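# Move the orange microphone from its stand onto the table

## Task

Remove the orange microphone from its stand and set it down on an open part of the table. There it must rest motionless and touch no other object on the table. At the finish every other microphone must sit in the holder of its own stand, and every stand must be upright on the table. No stand may tilt far while its own microphone is in contact with it. Releasing the orange microphone while it is moving quickly, or letting it drop or slide down more than a few centimetres in total, can cause failure. Anything that stays in place only because the robot is holding it at the end does not count.

## Robot and tools

Robot: two six-joint arms, left_arm and right_arm, each ending in a two-finger gripper. The names do not match the left or right side of any picture.

Frame: one world frame is shared by everything. Its origin is on the table top midway between the arms. +x points out over the table, +z points up, and left_arm sits on the +y side. Each result gives every gripper's end_effector_position in metres and end_effector_quat_wxyz. These printed values can be off, more so at long reach. A gripper's fingers point along its own +z axis and close along its y axis. The reported point lies between the finger pads, about 1 cm back from the tips.

Joint order for each arm, in every row and every list: waist, shoulder, elbow, wrist pitch, wrist yaw, wrist roll, then gripper opening. For waist and wrist roll, the sign is flipped against the URDF in everything you send and read. The stated ranges use URDF signs: waist -2.618 to 3.054, shoulder 0.000 to 3.142, elbow 0.000 to 3.142, wrist pitch -1.571 to 1.571, wrist yaw -1.571 to 1.571, wrist roll -2.094 to 2.094. In your own numbers the waist therefore runs from -3.054 to 2.618. The true ends can differ from these by up to 0.036 rad either way.

execute_actions(actions): actions is a list of up to 15 actions. Each action is a list of up to 15 rows, and each row covers one 1/30 s step. If an action has fewer rows, its final row repeats until 15 steps (0.5 s) have passed. A row is one flat list of 14 numbers in [-1, 1], always for both arms: 6 left joint values and the left opening, then 6 right joint values and the right opening. Joint values are scaled offsets from the angles the joints had when that action began, not from the previous row. A value of 1.0 equals 1.202 rad for the waist, 1.258 for the shoulder, 1.238 for the elbow, 2.073 for wrist pitch, and 2.022 for wrist yaw and wrist roll. The opening is absolute: +1 is fully open and -1 is closed. An empty list returns only the state and images. If an action would push a joint more than 0.036 rad beyond its range end, that action is rejected for both arms. A malformed call, or a first action that fails this check, moves nothing at all. A joint asked to go past its real end stops at that end, and the result then reports "joint sent to its limit".

Motion limits: on each step a joint's target may lead its measured angle by at most 0.202 rad for the waist, 0.258 for the shoulder, 0.238 for the elbow, 0.573 for wrist pitch, and 0.522 for wrist yaw and roll. The targets are also pulled back if they would carry the gripper more than 70 mm from where it is now. Large offsets therefore need several actions, and you should re-send whatever is left unfinished. Zero offsets can let an arm sag, so re-aim at the angles you want.

move(target, speed, blocking): target is a single 14-number row laid out and scaled as above. Its offsets count from the Joint positions in the latest result that shows them, so it names a destination. The opening values are applied at the start. speed is in rad/s for whichever joint has the farthest to travel, from 0.01 to 2, default 0.5. The path lasts 0.5 to 10 s. All joints finish together, so the gripper moves along a curve. The path does not avoid obstacles or the other arm. The result adds a "move:" line. It gives the ending (done, off_target, moving, held, fault), limits=held or limits=none, and the joint on each arm farthest from its target. With blocking=false the result comes back after 0.5 s. In that case call wait or stop before you send any new motion.

wait(seconds): from 0 to 10; the arms keep their last command. stop(): brakes a running move, and the arm needs room to do so. zoom_image(camera, region): region is [x0, y0, x1, y1] in image pixels, at most 504 by 504. finished_scene(scene): pass the current scene's number to end it; this cannot be undone.

Result lines: Joint positions and Joint velocities list rad and rad/s per arm, followed by the finger gap in metres (0.094 m when fully open). Joint targets shows the angles the joints are being driven toward. grip_measured is the opening on the command scale and can be off by about 1 mm. Joint torques are noisy and offset. "joint command not followed" means a clearance check changed some targets. MOTOR HOT appears from 75 °C. OVER-TEMPERATURE FAULT at 90 °C stops the arm for a while, and at 100 °C the arm goes limp. FAULT lines mark other stops.

Gripping: to hold firmly, command an opening about 0.03 under grip_measured; a smaller gap gives a lighter hold. Pad force tops out at roughly 50 to 62 N.

Cameras (all 504x504): cam_head_left, cam_head_right, cam_high, cam_low, cam_left_wrist, cam_right_wrist. The two wrist cameras are fisheye.

Avoid: arms bumping or pressing on each other, knocking anything off the table, and tipping a stand. Do not release the microphone while it is moving fast or let it fall or slide. Avoid hard impacts and holding loads long enough to overheat. Loose objects may get brief random pushes. The robot keeps its last command while you are composing a reply.

Each tool is called after "Call:" by a JSON object that holds its "fn" and its "kwargs".

## Session

Call:
{"fn": "execute_actions", "kwargs": {"actions": []}}

Scene clock: 0.00 s.
left_arm: end_effector_position=(+0.4196, +0.4283, +0.1943) grip_measured=+1.000 end_effector_quat_wxyz=(-0.121, +0.824, -0.536, +0.141) | right_arm: end_effector_position=(+0.4799, -0.5499, +0.3273) grip_measured=+1.000 end_effector_quat_wxyz=(-0.548, +0.618, -0.548, +0.131)
Joint names: [waist, shoulder, elbow, wrist pitch, wrist yaw, wrist roll]
Joint positions: left_arm=[-0.286  2.101  2.182 -1.283  0.064  1.69   0.094] | right_arm=[ 0.78   2.256  2.549 -1.284 -1.119  2.022  0.094]
Joint velocities: left_arm=[ 0.007 -0.002 -0.007 -0.037 -0.037 -0.066  0.   ] | right_arm=[ 0.002 -0.012 -0.002  0.007 -0.066 -0.022  0.   ]
Joint torques (N m, as the arm reports them, + toward a larger Joint positions number): no reading
Motor temperatures (°C, as the motors report them): left_arm=[27 29 27 27 27 27] | right_arm=[28 26 26 29 29 27]
Joint targets: left_arm=[-0.286 2.093 2.189 -1.290 0.059 1.688] | right_arm=[0.780 2.256 2.551 -1.299 -1.129 2.019]

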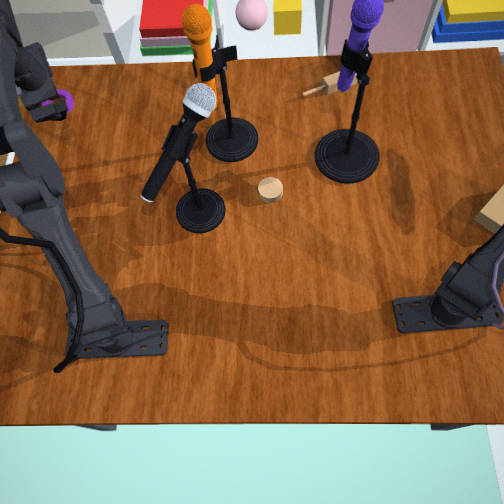

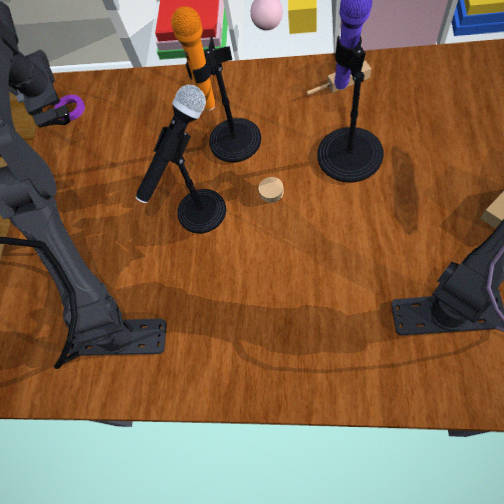

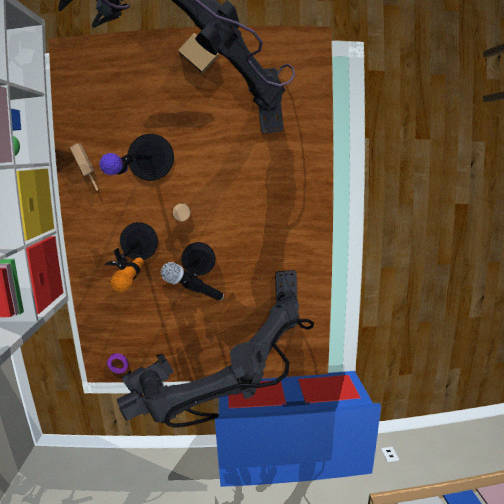

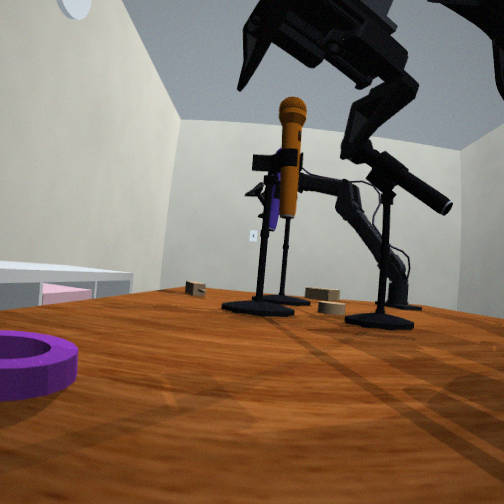

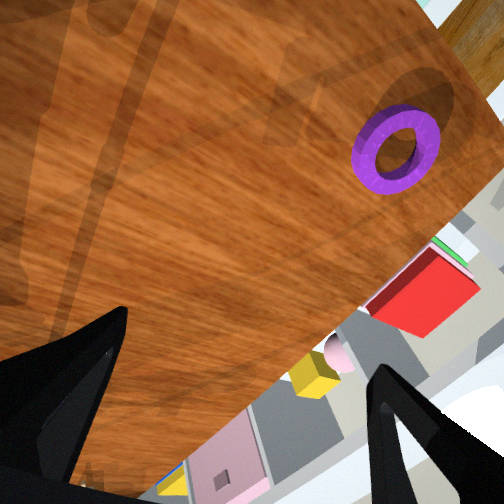

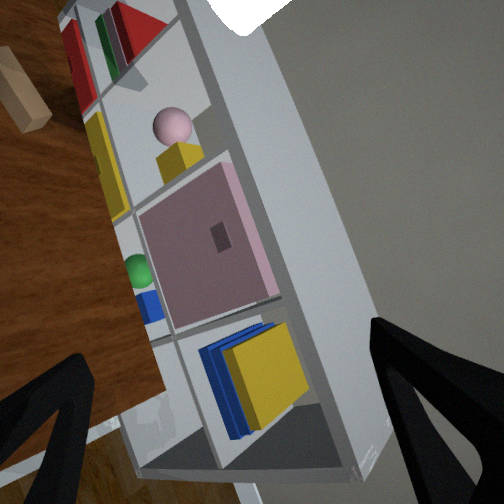

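Call:
{"fn": "move", "kwargs": {"target": [0.3,-0.70,-0.777,0.474,-0.03,-0.836,1,0,0,0,0,0,0,1], "speed": 1}}

Call:
{"fn": "move", "kwargs": {"target": [0.3,0,0,0,0,0,1,0,0,0,0,0,0,1]}}

Scene clock: 17.50 s.
left_arm: end_effector_position=(+0.3724, +0.2719, +0.3484) grip_measured=+1.000 end_effector_quat_wxyz=(+0.586, +0.017, +0.810, -0.021) | right_arm: end_effector_position=(+0.4803, -0.5505, +0.3274) grip_measured=+1.000 end_effector_quat_wxyz=(-0.547, +0.619, -0.547, +0.133)
Joint names: [waist, shoulder, elbow, wrist pitch, wrist yaw, wrist roll]
Joint positions: left_arm=[ 0.067  1.239  1.23  -0.308  0.013  0.009  0.094] | right_arm=[ 0.78   2.256  2.549 -1.28  -1.117  2.022  0.094]
Joint velocities: left_arm=[ 0.002  0.002 -0.002 -0.007 -0.007 -0.051  0.   ] | right_arm=[ 0.032  0.007  0.012 -0.022 -0.022 -0.022  0.   ]
Joint torques (N m, as the arm reports them, + toward a larger Joint positions number): left_arm=[ 0.65 -5.91  6.31  1.95 -0.06 -0.07] | right_arm=[ -0.06 -11.     6.49   0.99  -0.58  -0.01]
Motor temperatures (°C, as the motors report them): left_arm=[27 37 29 29 27 27] | right_arm=[28 37 28 30 30 27]
Joint targets: left_arm=[0.074 1.221 1.220 -0.300 0.003 -0.000] | right_arm=[0.780 2.256 2.549 -1.284 -1.119 2.022]
move: done; limits=none; left_arm: farthest joint: the shoulder, 0.019 radians from its target (0.881 radians at the start); right_arm: farthest joint: the wrist pitch, 0.004 radians from its target (0.000 radians at the start)
camera_calibration (this result's frames):
cam_left_wrist: T_world_to_cam=[[0.0677465, -0.965744, 0.250498, 0.148791], [-0.738565, -0.217346, -0.638187, 0.601239], [0.67077, -0.141774, -0.727989, 0.173451], [0, 0, 0, 1]] pos_world=[0.317628, 0.298961, 0.472702]
cam_right_wrist: T_world_to_cam=[[0.530852, -0.316302, 0.786225, -0.697106], [-0.113908, -0.94595, -0.303651, -0.328818], [0.839775, 0.0716365, -0.538188, -0.0692844], [0, 0, 0, 1]] pos_world=[0.390788, -0.526578, 0.410948]

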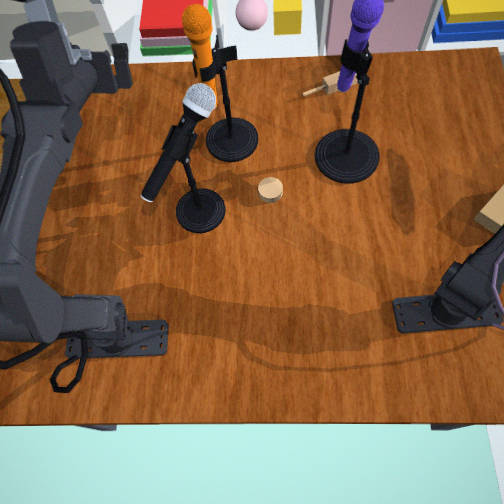

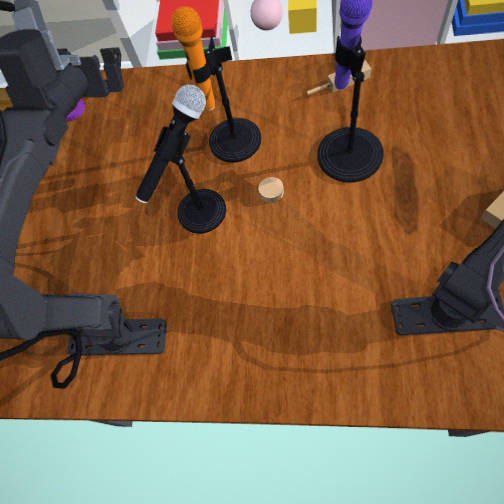

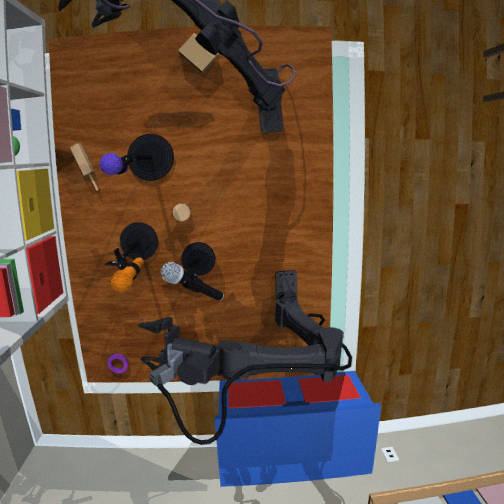

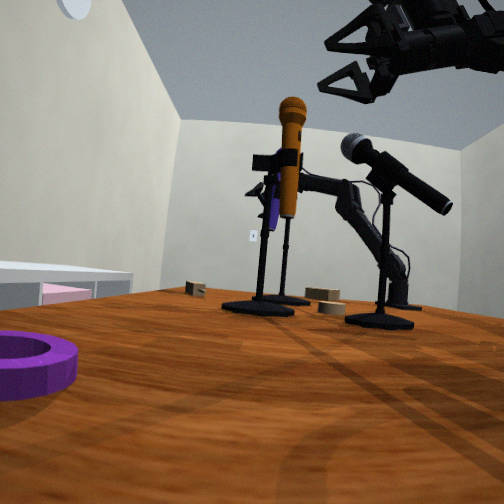

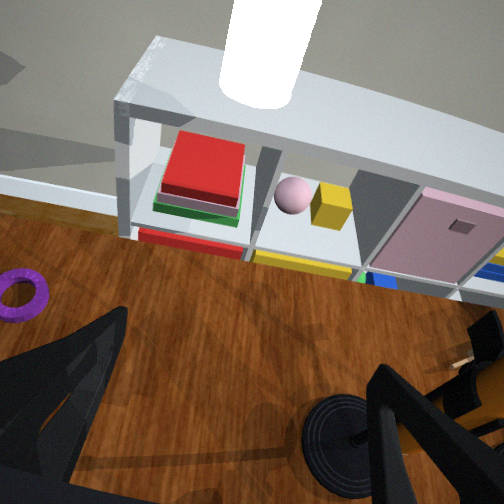

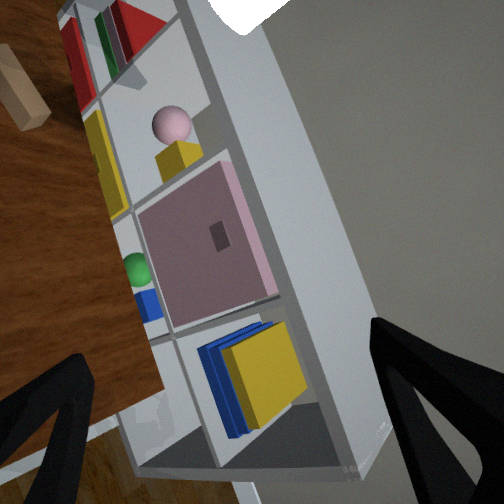

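Scene clock: 18.60 s.
left_arm: end_effector_position=(+0.3397, +0.1285, +0.3484) grip_measured=+1.000 end_effector_quat_wxyz=(+0.573, +0.160, +0.794, -0.124) | right_arm: end_effector_position=(+0.4807, -0.5511, +0.3275) grip_measured=+1.000 end_effector_quat_wxyz=(-0.546, +0.620, -0.547, +0.135)
Joint names: [waist, shoulder, elbow, wrist pitch, wrist yaw, wrist roll]
Joint positions: left_arm=[ 0.423  1.239  1.23  -0.308  0.012  0.009  0.094] | right_arm=[ 0.78   2.256  2.549 -1.276 -1.115  2.022  0.094]
Joint velocities: left_arm=[ 0.007 -0.012  0.007 -0.051 -0.051  0.051  0.   ] | right_arm=[ 0.007  0.012  0.012 -0.051 -0.007  0.037  0.   ]
Joint torques (N m, as the arm reports them, + toward a larger Joint positions number): left_arm=[ 0.44 -4.44  7.13  1.88  0.04  0.01] | right_arm=[ -0.07 -11.     6.5    1.    -0.57  -0.01]
Motor temperatures (°C, as the motors report them): left_arm=[27 36 29 29 27 27] | right_arm=[28 37 28 30 30 27]
Joint targets: left_arm=[0.427 1.239 1.230 -0.308 0.013 0.009] | right_arm=[0.780 2.256 2.549 -1.280 -1.117 2.022]
move: done; limits=none; left_arm: farthest joint: the waist, 0.005 radians from its target (0.361 radians at the start); right_arm: farthest joint: the wrist pitch, 0.004 radians from its target (0.000 radians at the start)
camera_calibration (this result's frames):
cam_left_wrist: T_world_to_cam=[[-0.272362, -0.929077, 0.25027, 0.123465], [-0.767991, 0.0532121, -0.638246, 0.521206], [0.579663, -0.366039, -0.728016, 0.234814], [0, 0, 0, 1]] pos_world=[0.297796, 0.172925, 0.472707]
cam_right_wrist: T_world_to_cam=[[0.528798, -0.313775, 0.788618, -0.695986], [-0.114246, -0.947013, -0.300191, -0.330825], [0.841024, 0.0686442, -0.536626, -0.0723189], [0, 0, 0, 1]] pos_world=[0.391062, -0.526714, 0.410748]

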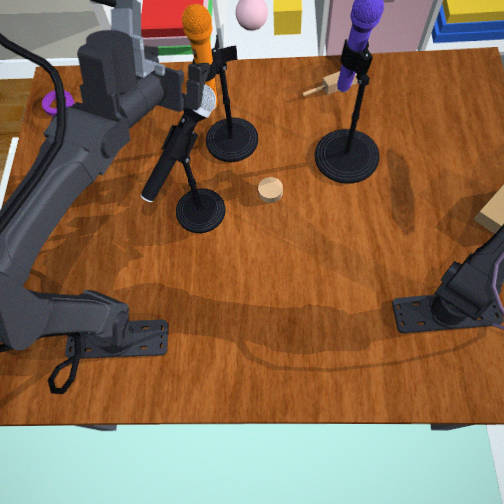

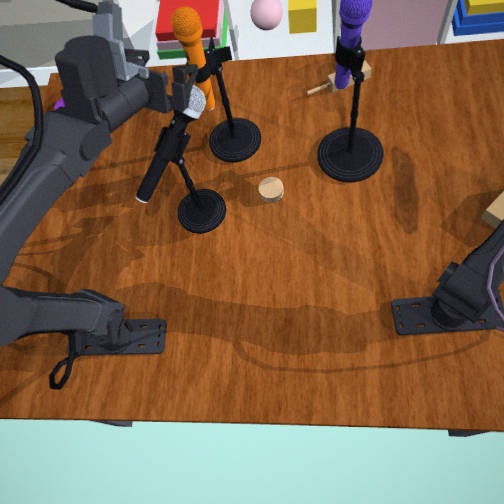

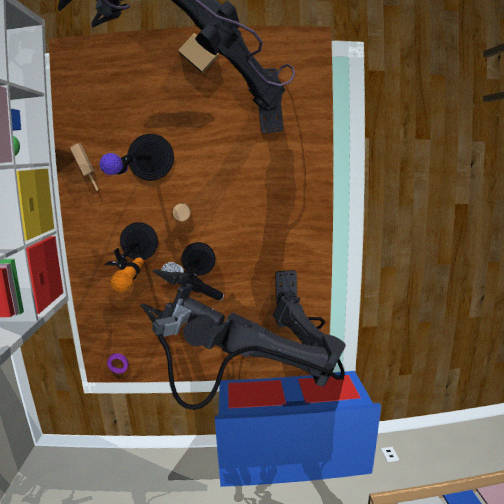

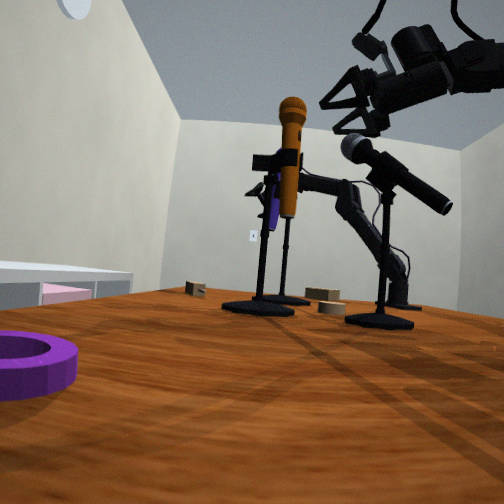

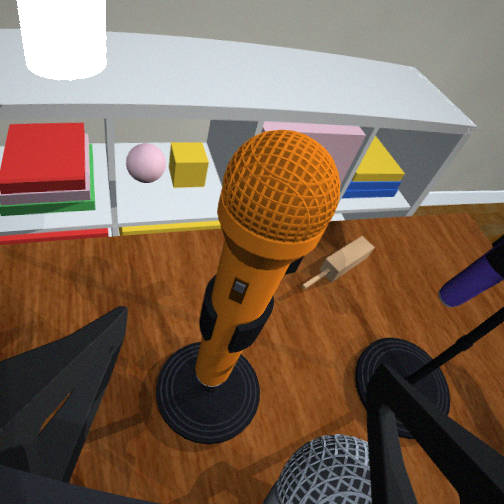

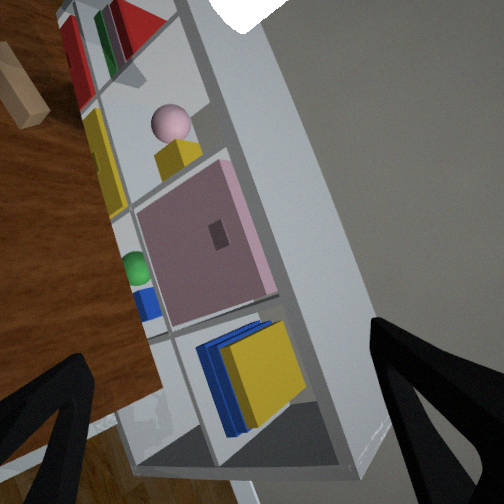

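Call:
{"fn": "move", "kwargs": {"target": [0,0.238,0.194,0.03,0,0,1,0,0,0,0,0,0,1], "speed": 0.3}}

Call:
{"fn": "move", "kwargs": {"target": [0,0,0,-0.07,0,0,1,0,0,0,0,0,0,1], "speed": 0.3}}

Scene clock: 23.63 s.
left_arm: end_effector_position=(+0.4121, +0.0979, +0.3334) grip_measured=+1.000 end_effector_quat_wxyz=(+0.560, +0.162, +0.803, -0.122) | right_arm: end_effector_position=(+0.4812, -0.5517, +0.3276) grip_measured=+1.000 end_effector_quat_wxyz=(-0.546, +0.620, -0.546, +0.137)
Joint names: [waist, shoulder, elbow, wrist pitch, wrist yaw, wrist roll]
Joint positions: left_arm=[ 0.423  1.537  1.441 -0.254  0.013  0.01   0.094] | right_arm=[ 0.78   2.256  2.549 -1.271 -1.113  2.022  0.094]
Joint velocities: left_arm=[-0.002 -0.012 -0.012  0.007 -0.037  0.022  0.   ] | right_arm=[ 0.007 -0.007 -0.012 -0.007  0.007 -0.007  0.   ]
Joint torques (N m, as the arm reports them, + toward a larger Joint positions number): left_arm=[ 0.03 -7.3   9.62  1.94  0.03 -0.01] | right_arm=[ -0.06 -11.     6.51   1.    -0.57  -0.01]
Motor temperatures (°C, as the motors report them): left_arm=[27 35 30 30 27 27] | right_arm=[28 38 28 30 30 27]
Joint targets: left_arm=[0.423 1.538 1.470 -0.246 0.013 0.009] | right_arm=[0.780 2.256 2.549 -1.276 -1.115 2.022]
move: off_target (left_arm); limits=none; left_arm: farthest joint: the elbow, 0.029 radians from its target (0.241 radians at the start); right_arm: farthest joint: the wrist pitch, 0.005 radians from its target (0.000 radians at the start)
camera_calibration (this result's frames):
cam_left_wrist: T_world_to_cam=[[-0.264701, -0.931978, 0.247689, 0.116509], [-0.787219, 0.0604853, -0.6137, 0.56787], [0.556974, -0.357433, -0.749681, 0.186483], [0, 0, 0, 1]] pos_world=[0.374012, 0.140891, 0.459447]
cam_right_wrist: T_world_to_cam=[[0.526601, -0.31097, 0.791195, -0.694734], [-0.114774, -0.94818, -0.29628, -0.33302], [0.842329, 0.0652125, -0.535004, -0.0756862], [0, 0, 0, 1]] pos_world=[0.391378, -0.526869, 0.41051]

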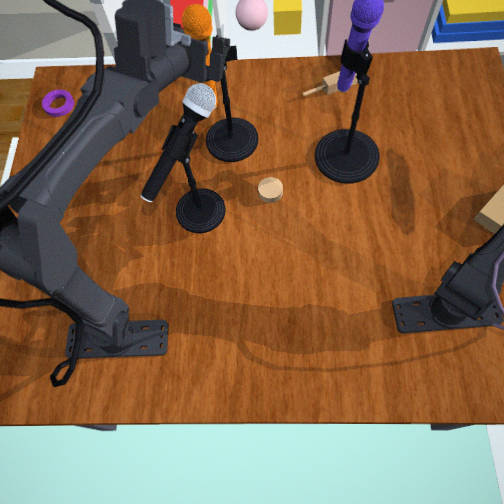

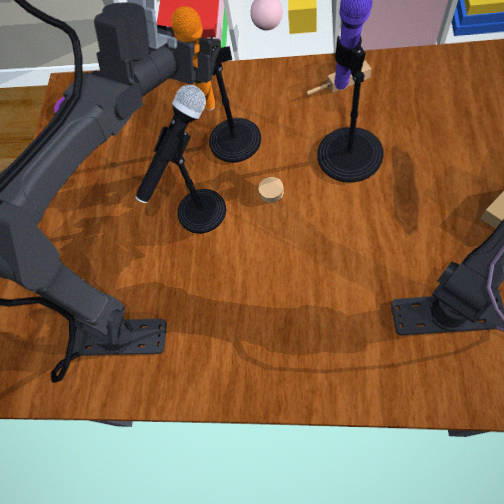

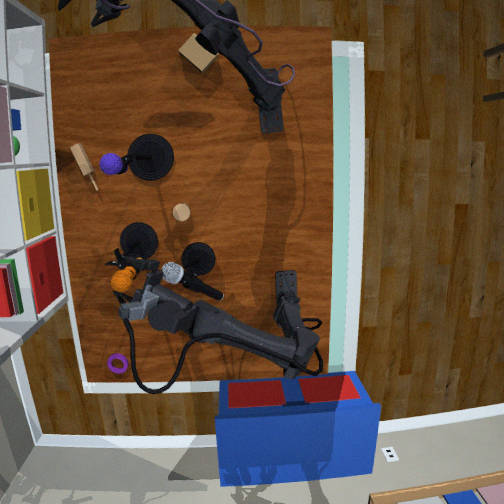

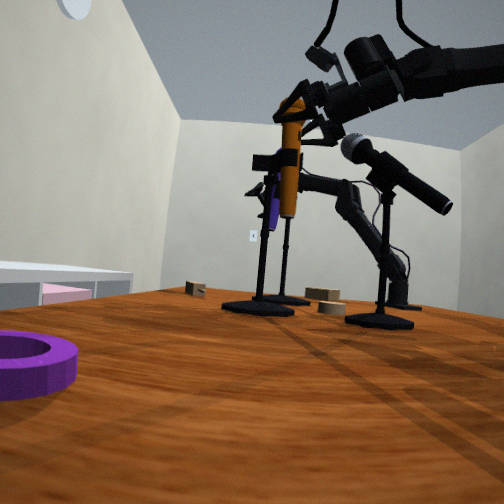

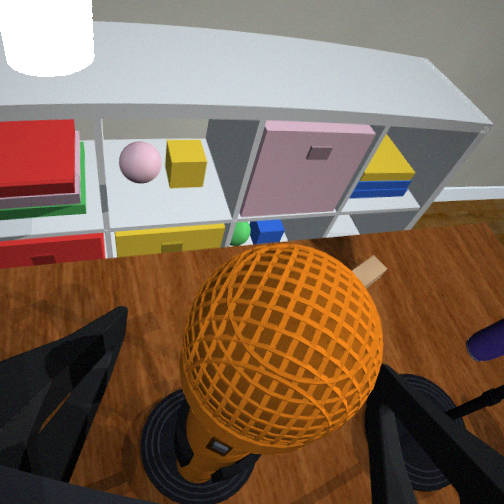

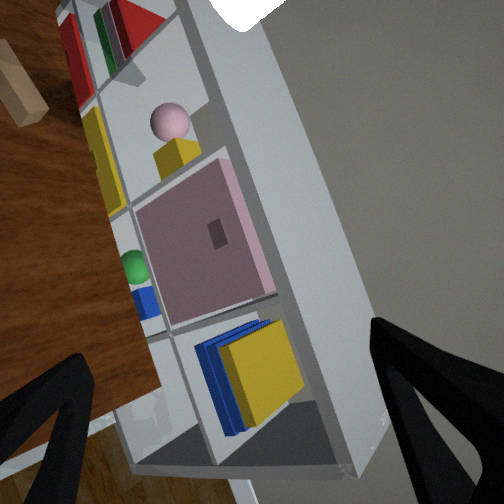

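Scene clock: 24.60 s.
left_arm: end_effector_position=(+0.4095, +0.0991, +0.3259) grip_measured=+1.000 end_effector_quat_wxyz=(+0.546, +0.152, +0.814, -0.126) | right_arm: end_effector_position=(+0.4817, -0.5523, +0.3276) grip_measured=+1.000 end_effector_quat_wxyz=(-0.545, +0.621, -0.546, +0.140)
Joint names: [waist, shoulder, elbow, wrist pitch, wrist yaw, wrist roll]
Joint positions: left_arm=[ 0.423  1.537  1.441 -0.286  0.013  0.038  0.094] | right_arm=[ 0.78   2.256  2.549 -1.267 -1.11   2.022  0.094]
Joint velocities: left_arm=[-0.002 -0.012  0.012 -0.022  0.007  0.095  0.   ] | right_arm=[-0.007  0.012 -0.007 -0.095  0.007  0.037  0.   ]
Joint torques (N m, as the arm reports them, + toward a larger Joint positions number): left_arm=[ 0.03 -7.35  7.21  0.73  0.03 -0.3 ] | right_arm=[ -0.06 -11.01   6.53   1.01  -0.57  -0.01]
Motor temperatures (°C, as the motors report them): left_arm=[27 35 30 30 27 27] | right_arm=[28 39 28 30 30 27]
Joint targets: left_arm=[0.423 1.537 1.441 -0.399 0.013 0.010] | right_arm=[0.780 2.256 2.549 -1.271 -1.112 2.022]
move: off_target (left_arm); limits=none; left_arm: farthest joint: the wrist pitch, 0.113 radians from its target (0.145 radians at the start); right_arm: farthest joint: the wrist pitch, 0.004 radians from its target (0.000 radians at the start)
camera_calibration (this result's frames):
cam_left_wrist: T_world_to_cam=[[-0.24544, -0.931687, 0.267804, 0.104216], [-0.811465, 0.046318, -0.582562, 0.562349], [0.530361, -0.360298, -0.7674, 0.199728], [0, 0, 0, 1]] pos_world=[0.375978, 0.143011, 0.452965]
cam_right_wrist: T_world_to_cam=[[0.524628, -0.308353, 0.793526, -0.693559], [-0.115406, -0.949255, -0.292569, -0.335035], [0.843473, 0.0619124, -0.533592, -0.0788263], [0, 0, 0, 1]] pos_world=[0.391683, -0.527014, 0.410275]

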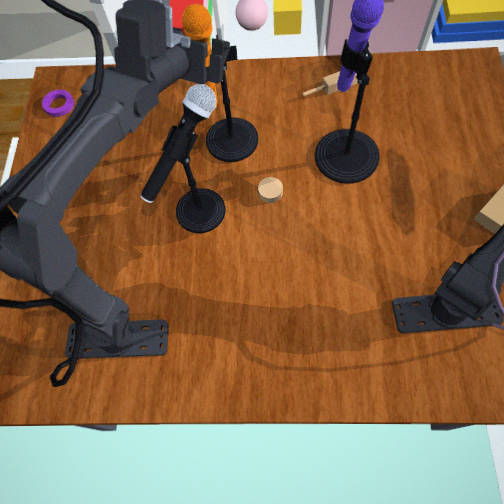

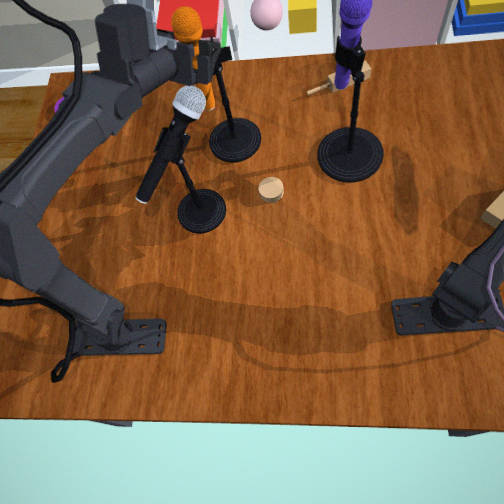

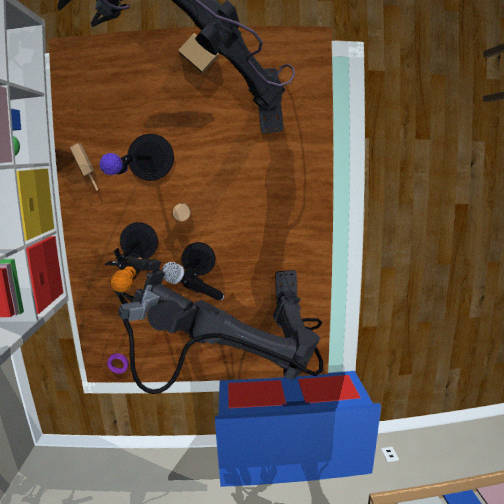

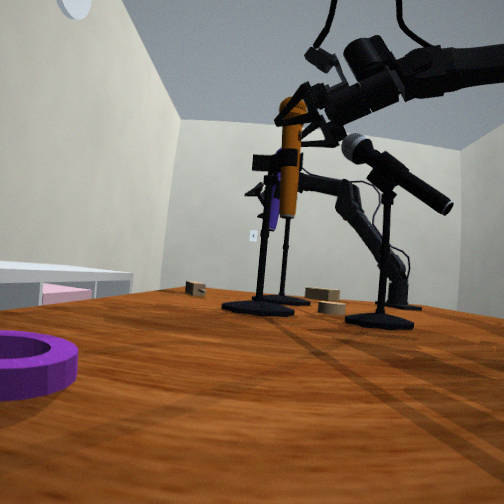

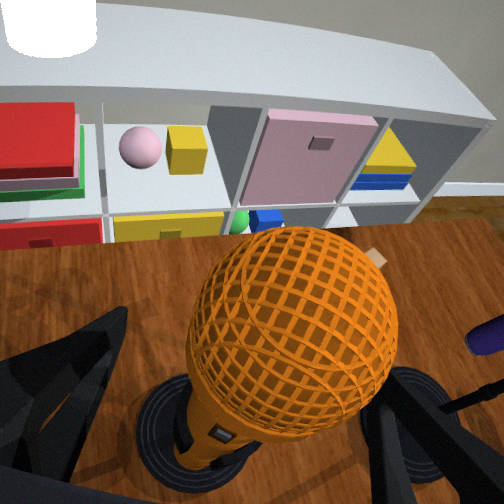

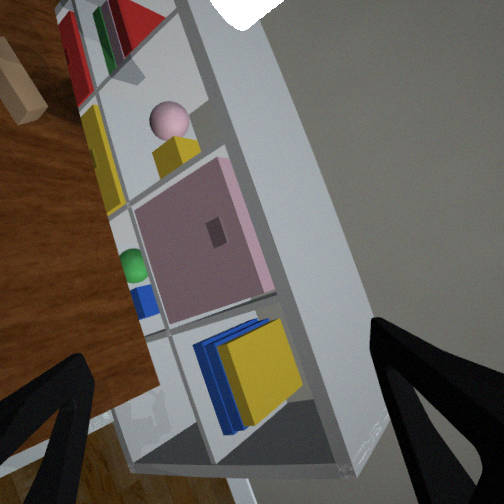

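Blocked by the white head; ease off and close here.

Call:
{"fn": "move", "kwargs": {"target": [0,0,0,0.012,0,0,-0.4,0,0,0,0,0,0,1], "speed": 0.1}}

Scene clock: 27.00 s.
left_arm: end_effector_position=(+0.4109, +0.0993, +0.3265) grip_measured=-0.276 end_effector_quat_wxyz=(+0.548, +0.151, +0.813, -0.125) | right_arm: end_effector_position=(+0.4821, -0.5529, +0.3277) grip_measured=+1.000 end_effector_quat_wxyz=(-0.544, +0.622, -0.545, +0.142)
Joint names: [waist, shoulder, elbow, wrist pitch, wrist yaw, wrist roll]
Joint positions: left_arm=[ 0.423  1.54   1.441 -0.278  0.008  0.038  0.034] | right_arm=[ 0.78   2.256  2.549 -1.262 -1.108  2.022  0.094]
Joint velocities: left_arm=[ 0.002  0.012  0.012 -0.007 -0.037 -0.037  0.   ] | right_arm=[-0.002  0.017  0.007  0.022 -0.022 -0.022  0.   ]
Joint torques (N m, as the arm reports them, + toward a larger Joint positions number): left_arm=[ 0.03 -7.56  7.23  2.02  0.07  0.  ] | right_arm=[ -0.06 -10.99   6.51   1.01  -0.57  -0.01]
Motor temperatures (°C, as the motors report them): left_arm=[27 35 31 30 27 27] | right_arm=[28 39 28 30 30 27]
Joint targets: left_arm=[0.423 1.537 1.441 -0.261 0.013 0.037] | right_arm=[0.780 2.256 2.549 -1.267 -1.110 2.022]
move: done; limits=none; left_arm: farthest joint: the wrist pitch, 0.017 radians from its target (0.025 radians at the start); right_arm: farthest joint: the wrist pitch, 0.005 radians from its target (0.000 radians at the start)
camera_calibration (this result's frames):
cam_left_wrist: T_world_to_cam=[[-0.242969, -0.932588, 0.266918, 0.104039], [-0.808391, 0.0425749, -0.587104, 0.564422], [0.536163, -0.358422, -0.76424, 0.195921], [0, 0, 0, 1]] pos_world=[0.376506, 0.143218, 0.453336]
cam_right_wrist: T_world_to_cam=[[0.522321, -0.305615, 0.796103, -0.692311], [-0.115704, -0.950338, -0.288911, -0.337157], [0.844863, 0.0587919, -0.531743, -0.0821132], [0, 0, 0, 1]] pos_world=[0.391973, -0.527166, 0.41008]

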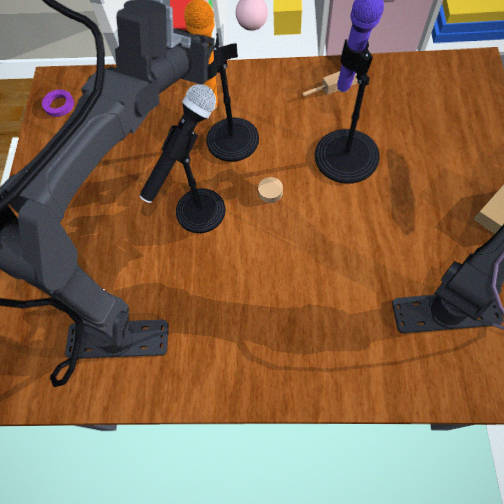

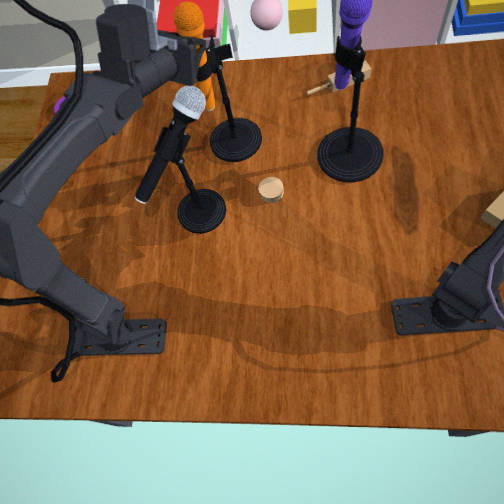

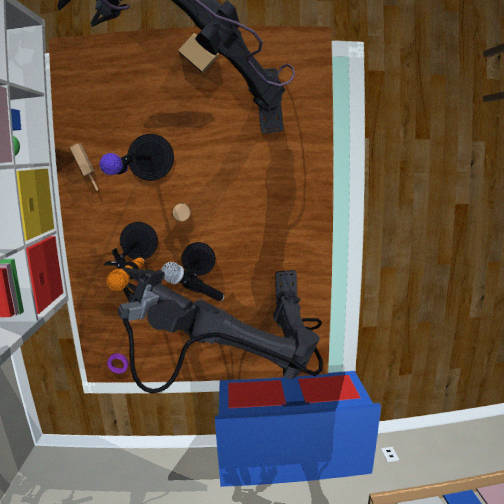

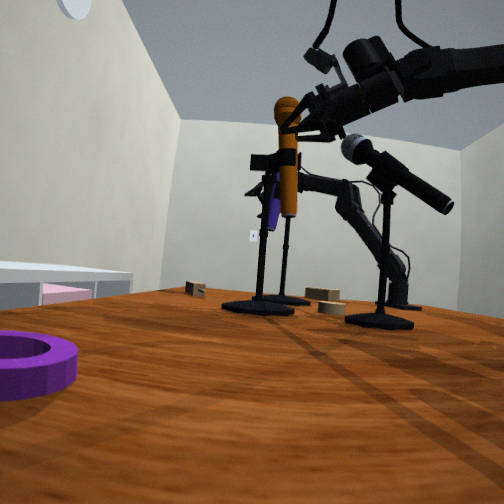

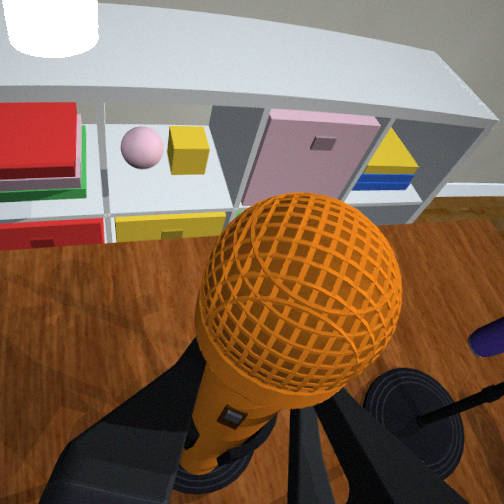

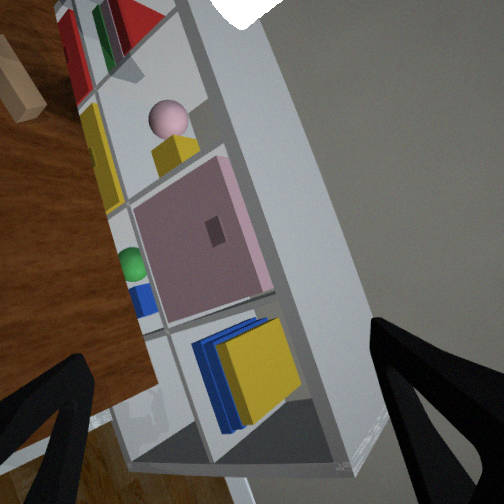

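Call:
{"fn": "move", "kwargs": {"target": [-0.02,0.03,0.27,-0.13,0,0,-0.4,0,0,0,0,0,0,1], "speed": 0.15}}

Scene clock: 32.87 s.
left_arm: end_effector_position=(+0.4028, +0.1110, +0.3325) grip_measured=-0.276 end_effector_quat_wxyz=(+0.473, +0.159, +0.861, -0.099) | right_arm: end_effector_position=(+0.4826, -0.5535, +0.3278) grip_measured=+1.000 end_effector_quat_wxyz=(-0.543, +0.622, -0.545, +0.144)
Joint names: [waist, shoulder, elbow, wrist pitch, wrist yaw, wrist roll]
Joint positions: left_arm=[ 0.408  1.616  1.709 -0.654  0.005  0.021  0.034] | right_arm=[ 0.78   2.256  2.549 -1.258 -1.106  2.022  0.094]
Joint velocities: left_arm=[ 0.027 -0.007 -0.012 -0.051 -0.051  0.007  0.   ] | right_arm=[-0.022  0.007  0.007  0.051  0.022  0.022  0.   ]
Joint torques (N m, as the arm reports them, + toward a larger Joint positions number): left_arm=[ -0.74 -10.95  12.34   2.8    0.07   0.19] | right_arm=[ -0.05 -11.03   6.53   1.02  -0.56  -0.01]
Motor temperatures (°C, as the motors report them): left_arm=[27 35 32 32 27 27] | right_arm=[28 41 28 31 30 27]
Joint targets: left_arm=[0.399 1.577 1.775 -0.547 0.008 0.038] | right_arm=[0.780 2.256 2.549 -1.262 -1.108 2.022]
move: off_target (left_arm); limits=none; left_arm: farthest joint: the wrist pitch, 0.107 radians from its target (0.270 radians at the start); right_arm: farthest joint: the wrist pitch, 0.004 radians from its target (0.000 radians at the start)
camera_calibration (this result's frames):
cam_left_wrist: T_world_to_cam=[[-0.193114, -0.955735, 0.221985, 0.108767], [-0.893792, 0.0780188, -0.441644, 0.54295], [0.404776, -0.283696, -0.869295, 0.288567], [0, 0, 0, 1]] pos_world=[0.389484, 0.143458, 0.466496]
cam_right_wrist: T_world_to_cam=[[0.520101, -0.302792, 0.798631, -0.69102], [-0.116284, -0.951447, -0.285002, -0.339298], [0.846152, 0.0553626, -0.530059, -0.0855011], [0, 0, 0, 1]] pos_world=[0.392293, -0.527326, 0.409848]

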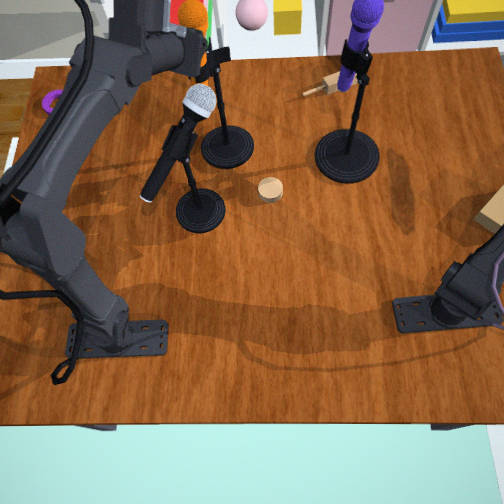

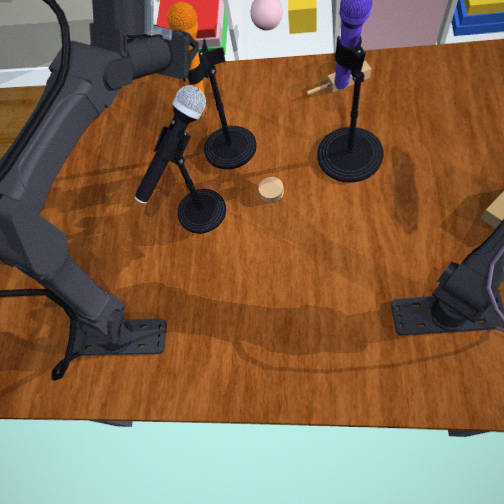

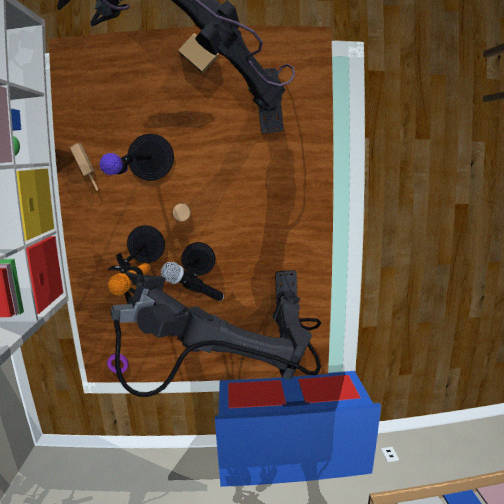

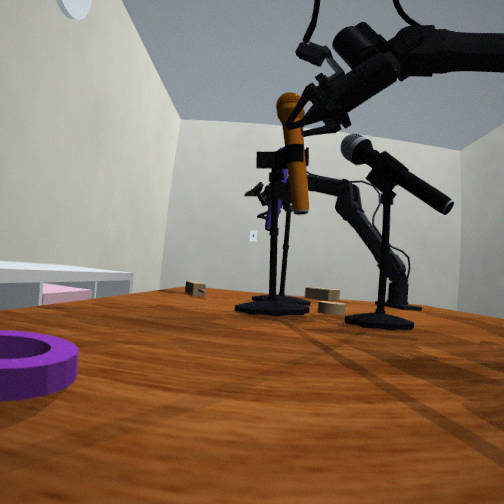

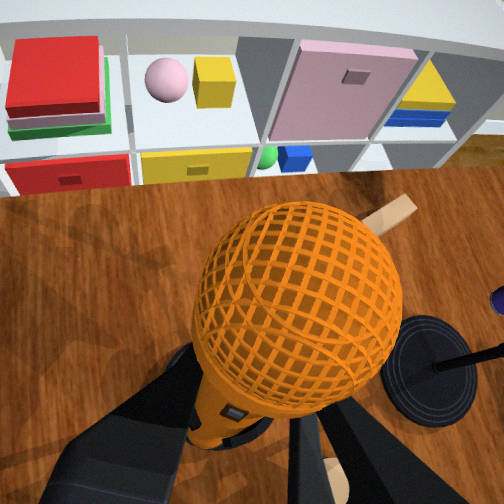

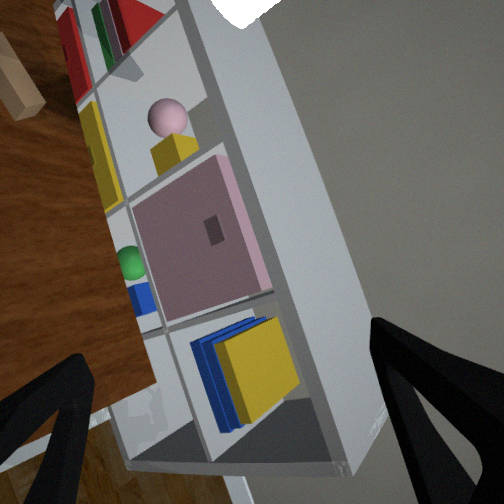

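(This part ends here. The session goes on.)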